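# Move front-row end drills from tray onto the ledge

## Task

Lift the drill at the far left end and the drill at the far right end of the tray's front row out of the tray and set both on the ledge in front of the tray. Every other drill must stay seated in the tray. Both drills must rest on the ledge by themselves, not held there by the robot. At the end, open the grippers and move the arms away.

## Robot and tools

Robot: two arms, left_arm and right_arm, each with six joints and a parallel gripper. Each arm has a wrist camera, cam_left_wrist and cam_right_wrist, both 504x504 fisheye. The names left and right are only arm labels, not sides of any image.

Scene frame: one shared frame for both arms. The origin is on the table top midway between the arms. +x points out over the table, +z points up, and left_arm sits on the +y side. Result lines report each gripper's end_effector_position in metres and end_effector_quat_wxyz in this frame. That point lies between the finger pads, roughly 1 cm behind the fingertips. The fingers point along the gripper's +z axis and close along its y axis. Printed hand positions can be off from the truth, more so when the arm is stretched far.

Tool execute_actions takes "actions", a list that is empty or holds exactly one item, plus an optional boolean "pictures" (images come by default). An empty list only reports the current state. A wait item is {"steps": N}, N from 1 to 300 control steps of 1/30 s. It sends nothing new and returns after N steps counted from the previous result. A move item is {"rows": [...], "steps": N}, N from 1 to 15 (default 15). It holds 1 to 15 rows. Each row covers one step, and the final row repeats if there are more steps than rows. A refused call sends nothing at all.

Each row is one flat list of 14 numbers covering both arms, even if only one arm should move. The first 7 are left_arm and the last 7 are right_arm. For each arm, in order: waist, shoulder, elbow, wrist pitch, wrist yaw, wrist roll, then opening. The six joint values are absolute target angles in radians, on the same scale that Joint positions prints. They are not offsets. Stated ranges per arm: waist -2.880 to 2.880, shoulder 0.000 to 3.142, elbow 0.000 to 3.019, wrist pitch -1.693 to 1.571, wrist yaw -1.571 to 1.571, wrist roll -2.094 to 2.094. A real end stop may lie up to 0.019 rad either side of these. A target more than 0.019 rad beyond a stated end, and further out than the joint's last reported angle, gets the call refused. A target past the real stop is clipped to the stop, and the result may then say "joint sent to its limit", possibly about an earlier action. No such message does not prove there is more room. Opening is an absolute value from -1 (closed) to +1 (fully open, 0.094 m between pads).

Motion limits: on each step, every joint target is kept within a fixed distance of the measured angle. Per arm that is 0.264 rad for the waist, 0.32 shoulder, 0.276 elbow, 0.33 wrist pitch, 0.186 wrist yaw and 0.522 wrist roll. Also, if an arm's targets would put its gripper more than 70 mm from where it now is, all of that arm's targets get scaled back toward the current angles. Large moves therefore need several actions. Between calls, and while waiting, the arms keep heading for the last row sent. They stop once everything has nearly stopped moving (a blocked or very slow arm counts as stopped) or when any step is HELD. After that, only a new action makes them move on. Fingers already opening or closing keep going.

Result lines: Joint positions and Joint velocities list, per arm, the six joints (rad, rad/s) and then the pad gap (m, m/s). grip_measured gives the finger opening on the same -1 to 1 scale you command. Each gripper reads off by up to about 1 mm, by a fixed amount. Between the extremes, the fingers go to where grip_measured would equal your number. To hold a part, keep commanding an opening below grip_measured: about 0.03 below holds firmly, less holds more gently. Pad force tops out near 50 to 62 N, weaker on thin parts under about 2 mm, with a brief spike on first contact. "joint command not followed" means the clearance check altered or blocked some joint targets; the rest of the row still ran. HELD marks steps where your row was not fully sent. Joint torques are raw drive output with per-arm offset, scale and noise, so read loads from them with care. MOTOR HOT appears from 85 °C. At 100 °C that arm and its gripper go limp until cooled (OVER-TEMPERATURE FAULT), so avoid holding loads longer than needed.

Tool zoom_image takes "camera" (cam_left_wrist or cam_right_wrist) and "region" [x0, y0, x1, y1] in pixels of that camera's latest image, origin top-left, at most 504 by 504. It returns an enlarged view. Camera calibration is given as fisheye intrinsics K and D plus T_world_to_cam, which maps scene-frame points into the camera frame. The wrist camera poses follow from the joints and carry small errors, around 0.5 degrees and 2.5 mm.

Tool finished_scene takes "scene" (an integer) and ends that scene for good, then reports whether the goal was met. Call it only after both drills sit on the ledge unsupported and both grippers are open and clear. Sending a reply with no tool call ends everything.

Cautions: never drop or knock anything off the table. Do not let the arms collide or press against each other. Avoid slips, slams and hard pushes on the tray or the other drills. Brief outside tugs on a held part, or pushes on loose objects, can happen, so grip firmly enough and recheck the drills before finishing. Smooth, efficient motion is preferred.

Each tool is called after "Request:" by a JSON object that holds its "op" and its "data", one argument or row to a line.

## Session

Request:
{"op": "execute_actions", "data": {
  "actions": []
}}

Scene clock: 0.00 s of 5840.00 s.
left_arm: end_effector_position=(+0.2505, -0.1985, +0.2058) grip_measured=+1.000 end_effector_quat_wxyz=(+0.589, +0.525, +0.567, -0.238) | right_arm: end_effector_position=(+0.2445, -0.6152, +0.1189) grip_measured=+1.000 end_effector_quat_wxyz=(+0.472, +0.493, +0.650, +0.334)
Joint positions: left_arm=[-1.208  1.301  0.552  0.553 -0.009  0.361  0.094] | right_arm=[-1.285  1.281  0.418  0.178 -1.019  0.657  0.094]
Joint velocities: left_arm=[-0.005 -0.015 -0.002  0.022  0.022 -0.037  0.   ] | right_arm=[-0.015 -0.005 -0.017  0.002 -0.066 -0.022  0.   ]
Joint torques (N m, as the arm reports them, + toward a larger angle): no reading
Motor temperatures (°C, as the motors report them): left_arm=[24 27 36 24 23 24] | right_arm=[25 26 39 25 26 25]
camera_calibration (this result's frames):
cam_left_wrist: T_world_to_cam=[[-0.872317, -0.350792, -0.340599, 0.220083], [-0.0605712, 0.768771, -0.636649, 0.301346], [0.485174, -0.53473, -0.69186, 0.03521], [0, 0, 0, 1]] pos_world=[0.193152, -0.135635, 0.291172]
cam_right_wrist: T_world_to_cam=[[-0.326276, -0.286682, -0.900754, 0.00895395], [-0.612126, 0.7902, -0.0297678, 0.643277], [0.720309, 0.541662, -0.433309, 0.330304], [0, 0, 0, 1]] pos_world=[0.158767, -0.684664, 0.170338]

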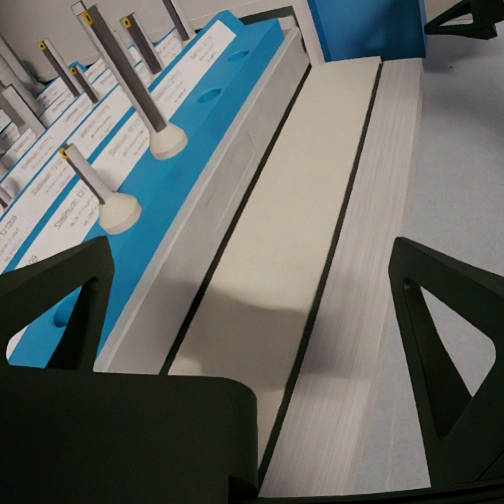

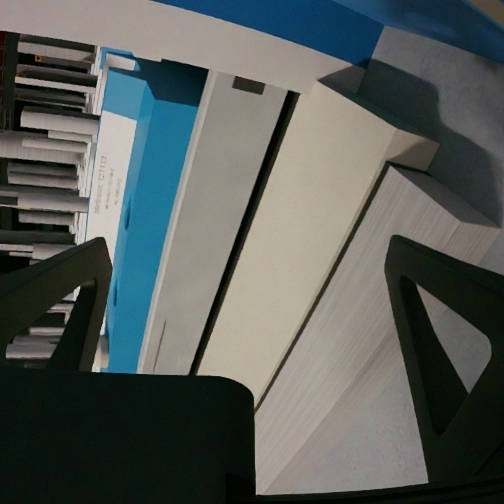

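Request:
{"op": "zoom_image", "data": {
  "camera": "cam_left_wrist",
  "region": [0, 0, 320, 320]
}}

Request:
{"op": "zoom_image", "data": {
  "camera": "cam_right_wrist",
  "region": [0, 30, 340, 370]
}}

Region (0, 0, 320, 320) of cam_left_wrist's 504x504 image, scaled by 1.575, with more detail than that image has.

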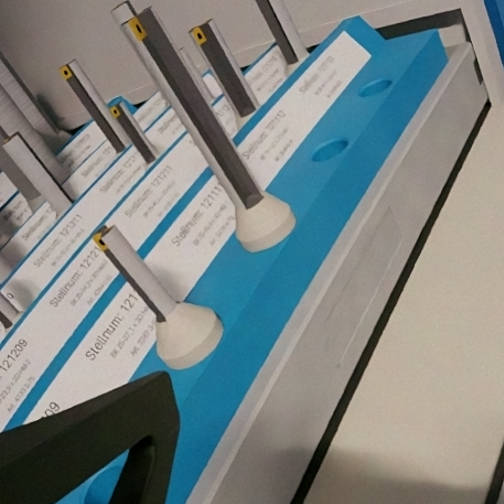

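Region (0, 30, 340, 370) of cam_right_wrist's 504x504 image, scaled by 1.482, with more detail than that image has.

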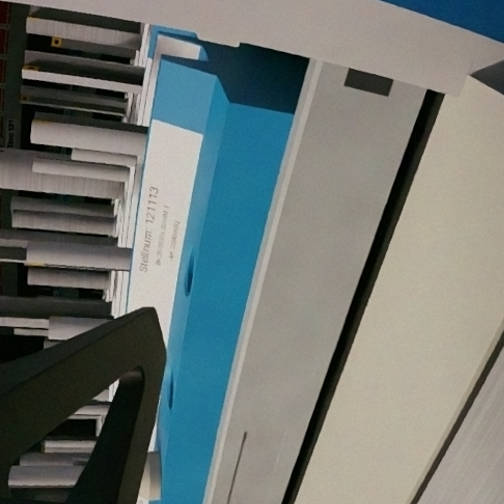

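Request:
{"op": "execute_actions", "data": {
  "actions": [
    {"rows": [[-1.208,1.299,0.561,0.552,-0.009,0.360,1,-1.284,1.281,0.425,0.178,-1.018,0.656,1],[-1.208,1.292,0.558,0.550,-0.009,0.356,1,-1.281,1.279,0.424,0.179,-1.016,0.655,1],[-1.208,1.281,0.552,0.546,-0.009,0.351,1,-1.277,1.277,0.424,0.180,-1.012,0.652,1],[-1.208,1.267,0.545,0.541,-0.009,0.343,1,-1.270,1.274,0.422,0.182,-1.006,0.649,1],[-1.206,1.249,0.536,0.534,-0.008,0.334,1,-1.262,1.270,0.421,0.183,-0.999,0.644,1],[-1.202,1.228,0.525,0.527,-0.008,0.322,1,-1.253,1.266,0.419,0.186,-0.990,0.638,1],[-1.194,1.204,0.513,0.518,-0.008,0.310,1,-1.242,1.260,0.417,0.189,-0.981,0.632,1],[-1.183,1.178,0.500,0.509,-0.007,0.296,1,-1.229,1.254,0.415,0.192,-0.969,0.625,1],[-1.169,1.150,0.486,0.498,-0.007,0.281,1,-1.215,1.247,0.413,0.195,-0.957,0.616,1],[-1.153,1.119,0.471,0.487,-0.007,0.265,1,-1.200,1.240,0.410,0.199,-0.943,0.608,1],[-1.132,1.087,0.455,0.476,-0.006,0.248,1,-1.184,1.232,0.407,0.203,-0.929,0.598,1],[-1.109,1.054,0.438,0.464,-0.006,0.230,1,-1.166,1.224,0.404,0.207,-0.913,0.588,1],[-1.083,1.020,0.421,0.452,-0.005,0.212,1,-1.147,1.215,0.400,0.212,-0.896,0.577,1],[-1.054,0.985,0.404,0.439,-0.005,0.194,1,-1.127,1.205,0.397,0.216,-0.878,0.565,1],[-1.021,0.951,0.386,0.427,-0.004,0.176,1,-1.106,1.195,0.393,0.222,-0.860,0.553,1]], "steps": 15}
  ],
  "pictures": false
}}

Request:
{"op": "execute_actions", "data": {
  "actions": [
    {"rows": [[-0.986,0.916,0.368,0.414,-0.004,0.157,1,-1.084,1.184,0.389,0.227,-0.840,0.540,1],[-0.949,0.881,0.351,0.401,-0.004,0.139,1,-1.061,1.173,0.385,0.232,-0.820,0.527,1],[-0.912,0.847,0.334,0.389,-0.003,0.121,1,-1.038,1.162,0.381,0.238,-0.799,0.513,1],[-0.875,0.814,0.317,0.377,-0.003,0.103,1,-1.013,1.150,0.376,0.244,-0.777,0.499,1],[-0.838,0.782,0.301,0.366,-0.002,0.086,1,-0.988,1.138,0.372,0.250,-0.755,0.484,1],[-0.801,0.751,0.286,0.355,-0.002,0.070,1,-0.962,1.126,0.367,0.257,-0.732,0.469,1],[-0.764,0.723,0.272,0.344,-0.002,0.055,1,-0.936,1.113,0.363,0.263,-0.709,0.454,1],[-0.727,0.697,0.259,0.335,-0.001,0.041,1,-0.909,1.100,0.358,0.270,-0.685,0.438,1],[-0.690,0.673,0.247,0.326,-0.001,0.029,1,-0.882,1.087,0.353,0.276,-0.660,0.422,1],[-0.653,0.652,0.236,0.319,0,0.017,1,-0.854,1.074,0.348,0.283,-0.636,0.406,1],[-0.616,0.634,0.227,0.312,0,0.008,1,-0.826,1.060,0.343,0.290,-0.611,0.390,1],[-0.579,0.620,0.220,0.307,0,0.000,1,-0.798,1.047,0.338,0.297,-0.586,0.373,1],[-0.542,0.609,0.214,0.303,0,-0.005,1,-0.770,1.033,0.333,0.304,-0.560,0.357,1],[-0.505,0.602,0.211,0.301,0,-0.009,1,-0.741,1.019,0.328,0.311,-0.535,0.340,1],[-0.468,0.600,0.210,0.300,0,-0.010,1,-0.712,1.005,0.322,0.318,-0.509,0.323,1]], "steps": 15}
  ],
  "pictures": false
}}

Request:
{"op": "execute_actions", "data": {
  "actions": [
    {"rows": [[-0.431,0.6,0.21,0.3,0,-0.01,1,-0.684,0.992,0.317,0.324,-0.484,0.307,1],[-0.394,0.6,0.21,0.3,0,-0.01,1,-0.655,0.978,0.312,0.331,-0.459,0.290,1],[-0.357,0.6,0.21,0.3,0,-0.01,1,-0.627,0.964,0.307,0.338,-0.433,0.274,1],[-0.320,0.6,0.21,0.3,0,-0.01,1,-0.599,0.951,0.302,0.345,-0.408,0.257,1],[-0.283,0.6,0.21,0.3,0,-0.01,1,-0.571,0.937,0.297,0.352,-0.383,0.241,1],[-0.246,0.6,0.21,0.3,0,-0.01,1,-0.543,0.924,0.292,0.359,-0.359,0.225,1],[-0.209,0.6,0.21,0.3,0,-0.01,1,-0.516,0.911,0.287,0.365,-0.334,0.209,1],[-0.172,0.6,0.21,0.3,0,-0.01,1,-0.489,0.898,0.282,0.372,-0.310,0.193,1],[-0.135,0.6,0.21,0.3,0,-0.01,1,-0.463,0.885,0.278,0.378,-0.287,0.178,1],[-0.098,0.6,0.21,0.3,0,-0.01,1,-0.437,0.873,0.273,0.385,-0.264,0.163,1],[-0.061,0.6,0.21,0.3,0,-0.01,1,-0.412,0.861,0.269,0.391,-0.242,0.148,1],[-0.024,0.6,0.21,0.3,0,-0.01,1,-0.387,0.849,0.264,0.397,-0.220,0.134,1],[0.013,0.6,0.21,0.3,0,-0.01,1,-0.364,0.838,0.260,0.403,-0.199,0.120,1],[0.050,0.6,0.21,0.3,0,-0.01,1,-0.341,0.827,0.256,0.408,-0.179,0.107,1],[0.087,0.6,0.21,0.3,0,-0.01,1,-0.319,0.816,0.252,0.413,-0.159,0.094,1]], "steps": 15}
  ],
  "pictures": true
}}

Request:
{"op": "execute_actions", "data": {
  "actions": [
    {"rows": [[0.124,0.6,0.21,0.3,0,-0.01,1,-0.298,0.806,0.248,0.419,-0.141,0.082,1],[0.161,0.6,0.21,0.3,0,-0.01,1,-0.278,0.796,0.245,0.423,-0.123,0.070,1],[0.198,0.6,0.21,0.3,0,-0.01,1,-0.259,0.787,0.241,0.428,-0.106,0.059,1],[0.233,0.6,0.21,0.3,0,-0.01,1,-0.241,0.779,0.238,0.432,-0.090,0.049,1],[0.266,0.6,0.21,0.3,0,-0.01,1,-0.225,0.771,0.235,0.436,-0.076,0.039,1],[0.295,0.6,0.21,0.3,0,-0.01,1,-0.210,0.764,0.232,0.440,-0.062,0.031,1],[0.321,0.6,0.21,0.3,0,-0.01,1,-0.196,0.757,0.230,0.443,-0.050,0.022,1],[0.344,0.6,0.21,0.3,0,-0.01,1,-0.183,0.751,0.228,0.446,-0.038,0.015,1],[0.365,0.6,0.21,0.3,0,-0.01,1,-0.172,0.745,0.226,0.449,-0.029,0.009,1],[0.381,0.6,0.21,0.3,0,-0.01,1,-0.163,0.741,0.224,0.452,-0.020,0.003,1],[0.395,0.6,0.21,0.3,0,-0.01,1,-0.155,0.737,0.223,0.453,-0.013,-0.002,1],[0.406,0.6,0.21,0.3,0,-0.01,1,-0.148,0.734,0.221,0.455,-0.005,-0.005,1],[0.414,0.6,0.21,0.3,0,-0.01,1,-0.144,0.732,0.221,0.456,0.002,-0.008,1],[0.418,0.6,0.21,0.3,0,-0.01,1,-0.141,0.730,0.220,0.457,0.006,-0.009,1],[0.420,0.6,0.21,0.3,0,-0.01,1,-0.140,0.730,0.220,0.457,0.008,-0.010,1]], "steps": 15}
  ],
  "pictures": false
}}

Request:
{"op": "execute_actions", "data": {
  "actions": [
    {"steps": 12}
  ],
  "pictures": true
}}

Scene clock: 113.57 s of 5840.00 s.
left_arm: end_effector_position=(+0.2677, -0.1138, +0.2392) grip_measured=+1.000 end_effector_quat_wxyz=(+0.611, +0.447, +0.606, -0.245) | right_arm: end_effector_position=(+0.2728, -0.5965, +0.1248) grip_measured=+1.000 end_effector_quat_wxyz=(+0.483, +0.453, +0.694, +0.282)
Joint positions: left_arm=[-1.091  1.023  0.419  0.47  -0.007  0.254  0.094] | right_arm=[-1.153  1.226  0.412  0.189 -0.878  0.6    0.094]
Joint velocities: left_arm=[ 0.904 -1.118 -0.442 -0.344 -0.022 -0.462  0.   ] | right_arm=[ 0.591 -0.317 -0.076  0.139  0.462 -0.286  0.   ]
Joint torques (N m, as the arm reports them, + toward a larger angle): left_arm=[ 0.47 -4.34  9.17  1.24  0.15 -0.01] | right_arm=[ 0.62 -7.96  7.27  2.81 -0.31 -0.17]
Motor temperatures (°C, as the motors report them): left_arm=[24 28 40 25 23 24] | right_arm=[25 27 43 26 27 25]
Steps of this call (steps 1 to 90: nothing new was sent; then 110.07 s passed at rest; steps 91 to 105: all 15 steps of this action). Readings (joint positions):
91: left_arm=[-1.208 1.301 0.552 0.553 -0.009 0.361] | right_arm=[-1.285 1.281 0.418 0.178 -1.019 0.657]
92: left_arm=[-1.208 1.301 0.552 0.553 -0.009 0.361] | right_arm=[-1.285 1.281 0.418 0.178 -1.019 0.657]
94: left_arm=[-1.208 1.299 0.551 0.553 -0.009 0.360] | right_arm=[-1.285 1.281 0.418 0.178 -1.013 0.656]
98: left_arm=[-1.206 1.252 0.524 0.540 -0.009 0.340] | right_arm=[-1.265 1.278 0.418 0.178 -0.981 0.648]
105: the state above

Scene clock: 114.07 s of 5840.00 s.
left_arm: end_effector_position=(+0.3475, +0.1044, +0.2359) grip_measured=+1.000 end_effector_quat_wxyz=(+0.664, +0.182, +0.711, -0.146) | right_arm: end_effector_position=(+0.3288, -0.5099, +0.1564) grip_measured=+1.000 end_effector_quat_wxyz=(+0.549, +0.278, +0.773, +0.155)
Joint positions: left_arm=[-0.539  0.611  0.211  0.324 -0.003  0.034  0.094] | right_arm=[-0.77   1.039  0.343  0.278 -0.534  0.398  0.094]
Joint velocities: left_arm=[ 1.079 -0.23  -0.12  -0.12  -0.037 -0.242  0.   ] | right_arm=[ 0.864 -0.415 -0.129  0.217  0.623 -0.432  0.   ]
Joint torques (N m, as the arm reports them, + toward a larger angle): left_arm=[-0.93  0.33 11.17  1.27  0.15  0.03] | right_arm=[ 0.28 -5.41  8.29  2.99 -0.17 -0.19]
Motor temperatures (°C, as the motors report them): left_arm=[24 28 40 25 23 24] | right_arm=[25 27 43 26 27 25]
Steps of this call (steps 1 to 15: all 15 steps of this action). Readings (joint positions):
1: left_arm=[-1.059 0.986 0.403 0.458 -0.007 0.237] | right_arm=[-1.132 1.215 0.408 0.194 -0.859 0.590]
2: left_arm=[-1.024 0.949 0.386 0.447 -0.007 0.221] | right_arm=[-1.110 1.204 0.405 0.199 -0.840 0.580]
4: left_arm=[-0.948 0.877 0.352 0.422 -0.006 0.186] | right_arm=[-1.064 1.181 0.396 0.209 -0.799 0.557]
8: left_arm=[-0.796 0.748 0.285 0.376 -0.006 0.119] | right_arm=[-0.964 1.133 0.377 0.232 -0.708 0.505]
15: the state above

Scene clock: 114.57 s of 5840.00 s.
left_arm: end_effector_position=(+0.3825, +0.2910, +0.2345) grip_measured=+1.000 end_effector_quat_wxyz=(+0.678, -0.031, +0.734, +0.030) | right_arm: end_effector_position=(+0.3456, -0.4094, +0.2047) grip_measured=+1.000 end_effector_quat_wxyz=(+0.635, +0.097, +0.765, +0.045)
Joint positions: left_arm=[ 0.016  0.603  0.207  0.318 -0.002  0.002  0.094] | right_arm=[-0.365  0.842  0.271  0.376 -0.18   0.162  0.094]
Joint velocities: left_arm=[ 1.089 -0.005 -0.002  0.012 -0.007 -0.007  0.   ] | right_arm=[ 0.689 -0.317 -0.11   0.168  0.549 -0.374  0.   ]
Joint torques (N m, as the arm reports them, + toward a larger angle): left_arm=[-1.03 -0.11 10.94  1.11  0.22  0.01] | right_arm=[-0.05 -3.39  8.97  3.05  0.   -0.14]
Motor temperatures (°C, as the motors report them): left_arm=[24 28 40 25 23 24] | right_arm=[25 27 43 26 27 25]
Steps of this call (steps 1 to 15: all 15 steps of this action). Readings (joint positions):
1: left_arm=[-0.502 0.606 0.208 0.321 -0.003 0.027] | right_arm=[-0.741 1.025 0.338 0.286 -0.509 0.382]
2: left_arm=[-0.465 0.603 0.207 0.319 -0.003 0.022] | right_arm=[-0.712 1.011 0.333 0.292 -0.484 0.366]
4: left_arm=[-0.391 0.603 0.207 0.318 -0.003 0.014] | right_arm=[-0.655 0.983 0.323 0.306 -0.433 0.334]
8: left_arm=[-0.243 0.603 0.207 0.318 -0.003 0.006] | right_arm=[-0.543 0.928 0.302 0.333 -0.334 0.268]
15: the state above
camera_calibration (this result's frames):
cam_left_wrist: T_world_to_cam=[[0.099328, -0.995028, 0.00722849, 0.250938], [-0.642119, -0.0696451, -0.763435, 0.447532], [0.760143, 0.0711889, -0.645844, -0.039503], [0, 0, 0, 1]] pos_world=[0.292471, 0.283671, 0.314335]
cam_right_wrist: T_world_to_cam=[[-0.0924003, -0.976088, -0.19676, -0.328935], [-0.721671, 0.201796, -0.66217, 0.471514], [0.686042, 0.0808111, -0.723061, 0.065622], [0, 0, 0, 1]] pos_world=[0.264865, -0.421522, 0.29495]

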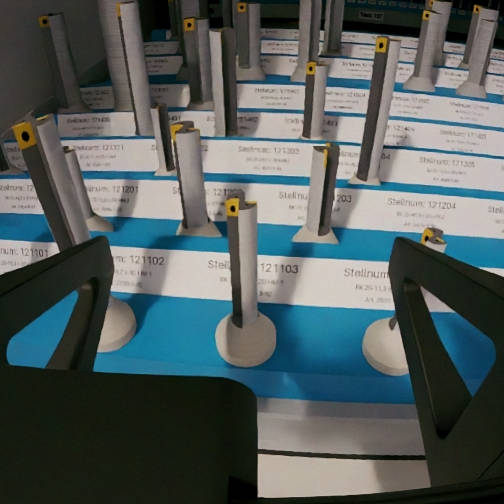

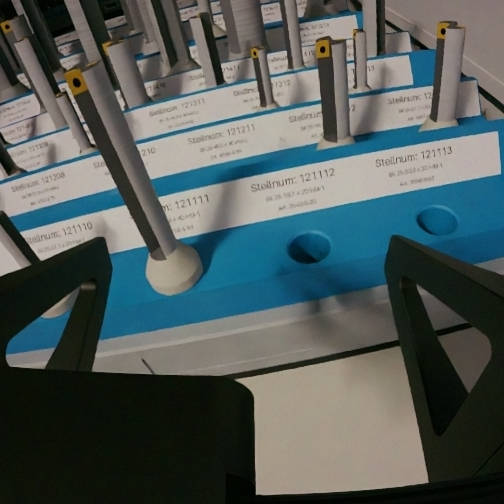

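Scene clock: 115.07 s of 5840.00 s.
left_arm: end_effector_position=(+0.3451, +0.4210, +0.2345) grip_measured=+1.000 end_effector_quat_wxyz=(+0.660, -0.174, +0.713, +0.161) | right_arm: end_effector_position=(+0.3357, -0.3590, +0.2321) grip_measured=+1.000 end_effector_quat_wxyz=(+0.680, +0.015, +0.733, -0.004)
Joint positions: left_arm=[ 0.409  0.603  0.207  0.318 -0.002  0.     0.094] | right_arm=[-0.152  0.737  0.233  0.429  0.001  0.015  0.094]
Joint velocities: left_arm=[ 0.122  0.005  0.002  0.017 -0.11  -0.022  0.   ] | right_arm=[ 0.083 -0.044 -0.012  0.027  0.095 -0.139  0.   ]
Joint torques (N m, as the arm reports them, + toward a larger angle): left_arm=[-1.   -0.14 10.93  1.12  0.19  0.04] | right_arm=[ 0.28 -2.66  9.47  3.25  0.15 -0.09]
Motor temperatures (°C, as the motors report them): left_arm=[24 28 40 25 23 24] | right_arm=[25 27 43 26 27 25]
Steps of this call (steps 1 to 15: all 15 steps of this action). Readings (joint positions):
1: left_arm=[0.053 0.603 0.207 0.318 -0.002 0.002] | right_arm=[-0.343 0.831 0.267 0.382 -0.161 0.147]
2: left_arm=[0.090 0.603 0.207 0.318 -0.002 0.002] | right_arm=[-0.321 0.820 0.263 0.387 -0.142 0.134]
4: left_arm=[0.164 0.603 0.207 0.318 -0.002 0.001] | right_arm=[-0.280 0.800 0.255 0.397 -0.108 0.108]
8: left_arm=[0.297 0.603 0.207 0.318 -0.002 0.001] | right_arm=[-0.214 0.768 0.244 0.413 -0.052 0.064]
15: the state above

Scene clock: 115.47 s of 5840.00 s.
left_arm: end_effector_position=(+0.3444, +0.4224, +0.2345) grip_measured=+1.000 end_effector_quat_wxyz=(+0.659, -0.176, +0.713, +0.163) | right_arm: end_effector_position=(+0.3354, -0.3583, +0.2322) grip_measured=+1.000 end_effector_quat_wxyz=(+0.680, +0.009, +0.733, -0.010)
Joint positions: left_arm=[ 0.414  0.603  0.207  0.318 -0.002  0.     0.094] | right_arm=[-0.148  0.736  0.231  0.431  0.004 -0.002  0.094]
Joint velocities: left_arm=[-0.005 -0.024  0.012 -0.022 -0.051  0.007  0.   ] | right_arm=[-0.005 -0.015  0.007 -0.002 -0.051  0.022  0.   ]
Joint torques (N m, as the arm reports them, + toward a larger angle): left_arm=[-0.53 -0.12 10.94  1.12  0.19  0.03] | right_arm=[ 0.54 -2.59  9.43  3.18  0.13 -0.16]
Motor temperatures (°C, as the motors report them): left_arm=[24 28 40 25 23 24] | right_arm=[25 27 43 26 27 25]
Steps of this call (steps 1 to 12: the robot went on to your last target). Readings (joint positions):
1: left_arm=[0.412 0.603 0.207 0.318 -0.002 0.000] | right_arm=[-0.150 0.736 0.232 0.430 0.003 0.011]
2: left_arm=[0.414 0.603 0.207 0.318 -0.002 0.000] | right_arm=[-0.149 0.736 0.232 0.431 0.004 0.008]
4: left_arm=[0.414 0.603 0.207 0.318 -0.002 0.000] | right_arm=[-0.148 0.736 0.232 0.431 0.004 0.004]
8: left_arm=[0.414 0.603 0.207 0.318 -0.002 0.000] | right_arm=[-0.148 0.736 0.231 0.431 0.004 -0.000]
12: the state above
camera_calibration (this result's frames):
cam_left_wrist: T_world_to_cam=[[0.47723, -0.878731, 0.0091298, 0.205757], [-0.564253, -0.314372, -0.763406, 0.508755], [0.673699, 0.359169, -0.645854, -0.11175], [0, 0, 0, 1]] pos_world=[0.264159, 0.380881, 0.314334]
cam_right_wrist: T_world_to_cam=[[-0.027093, -0.999629, -0.0028822, -0.349922], [-0.650115, 0.0198102, -0.759577, 0.405449], [0.759352, -0.0187055, -0.650411, 0.0112806], [0, 0, 0, 1]] pos_world=[0.245542, -0.357613, 0.314298]

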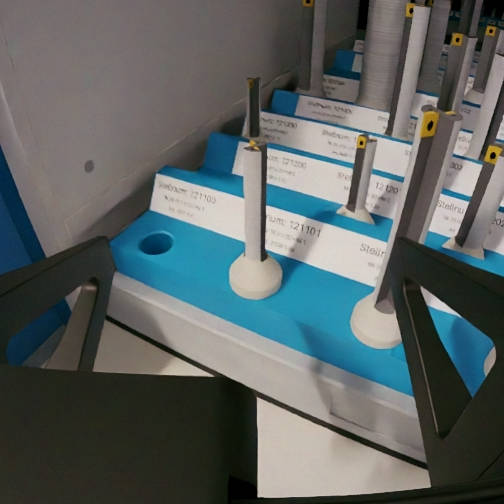

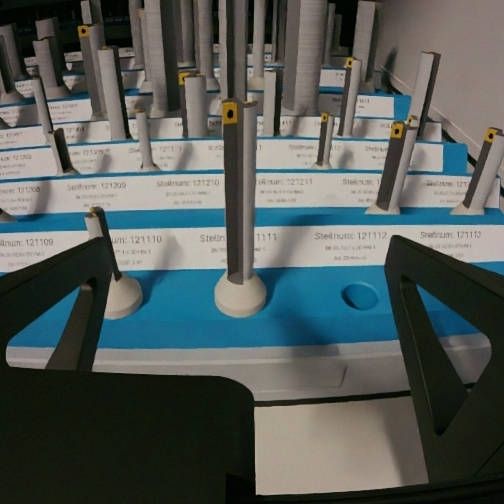

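Request:
{"op": "zoom_image", "data": {
  "camera": "cam_left_wrist",
  "region": [120, 120, 330, 330]
}}

Request:
{"op": "zoom_image", "data": {
  "camera": "cam_right_wrist",
  "region": [150, 85, 400, 335]
}}

Request:
{"op": "zoom_image", "data": {
  "camera": "cam_left_wrist",
  "region": [220, 230, 430, 440]
}}

Request:
{"op": "zoom_image", "data": {
  "camera": "cam_right_wrist",
  "region": [80, 230, 290, 440]
}}

Region (120, 120, 330, 330) of cam_left_wrist's 504x504 image, scaled by 2.400, with more detail than that image has.

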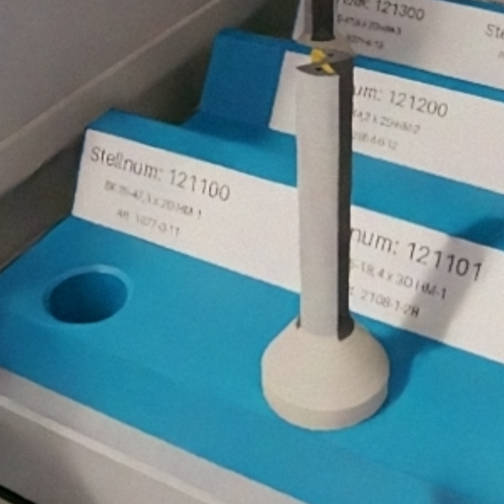

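Region (150, 85, 400, 335) of cam_right_wrist's 504x504 image, scaled by 2.016, with more detail than that image has.

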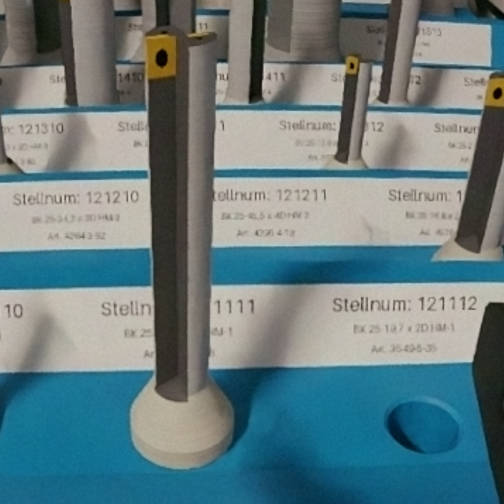

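Region (220, 230, 430, 440) of cam_left_wrist's 504x504 image, scaled by 2.400, with more detail than that image has.

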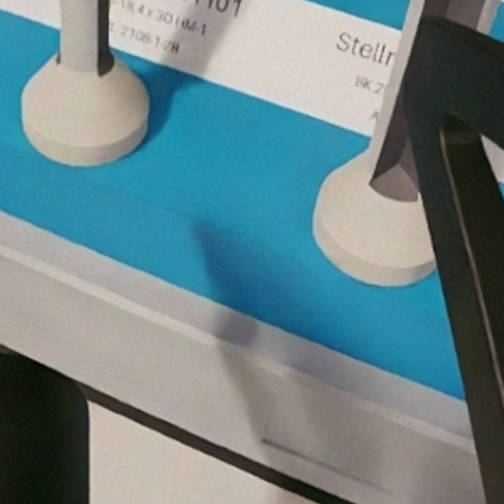

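Region (80, 230, 290, 440) of cam_right_wrist's 504x504 image, scaled by 2.400, with more detail than that image has.

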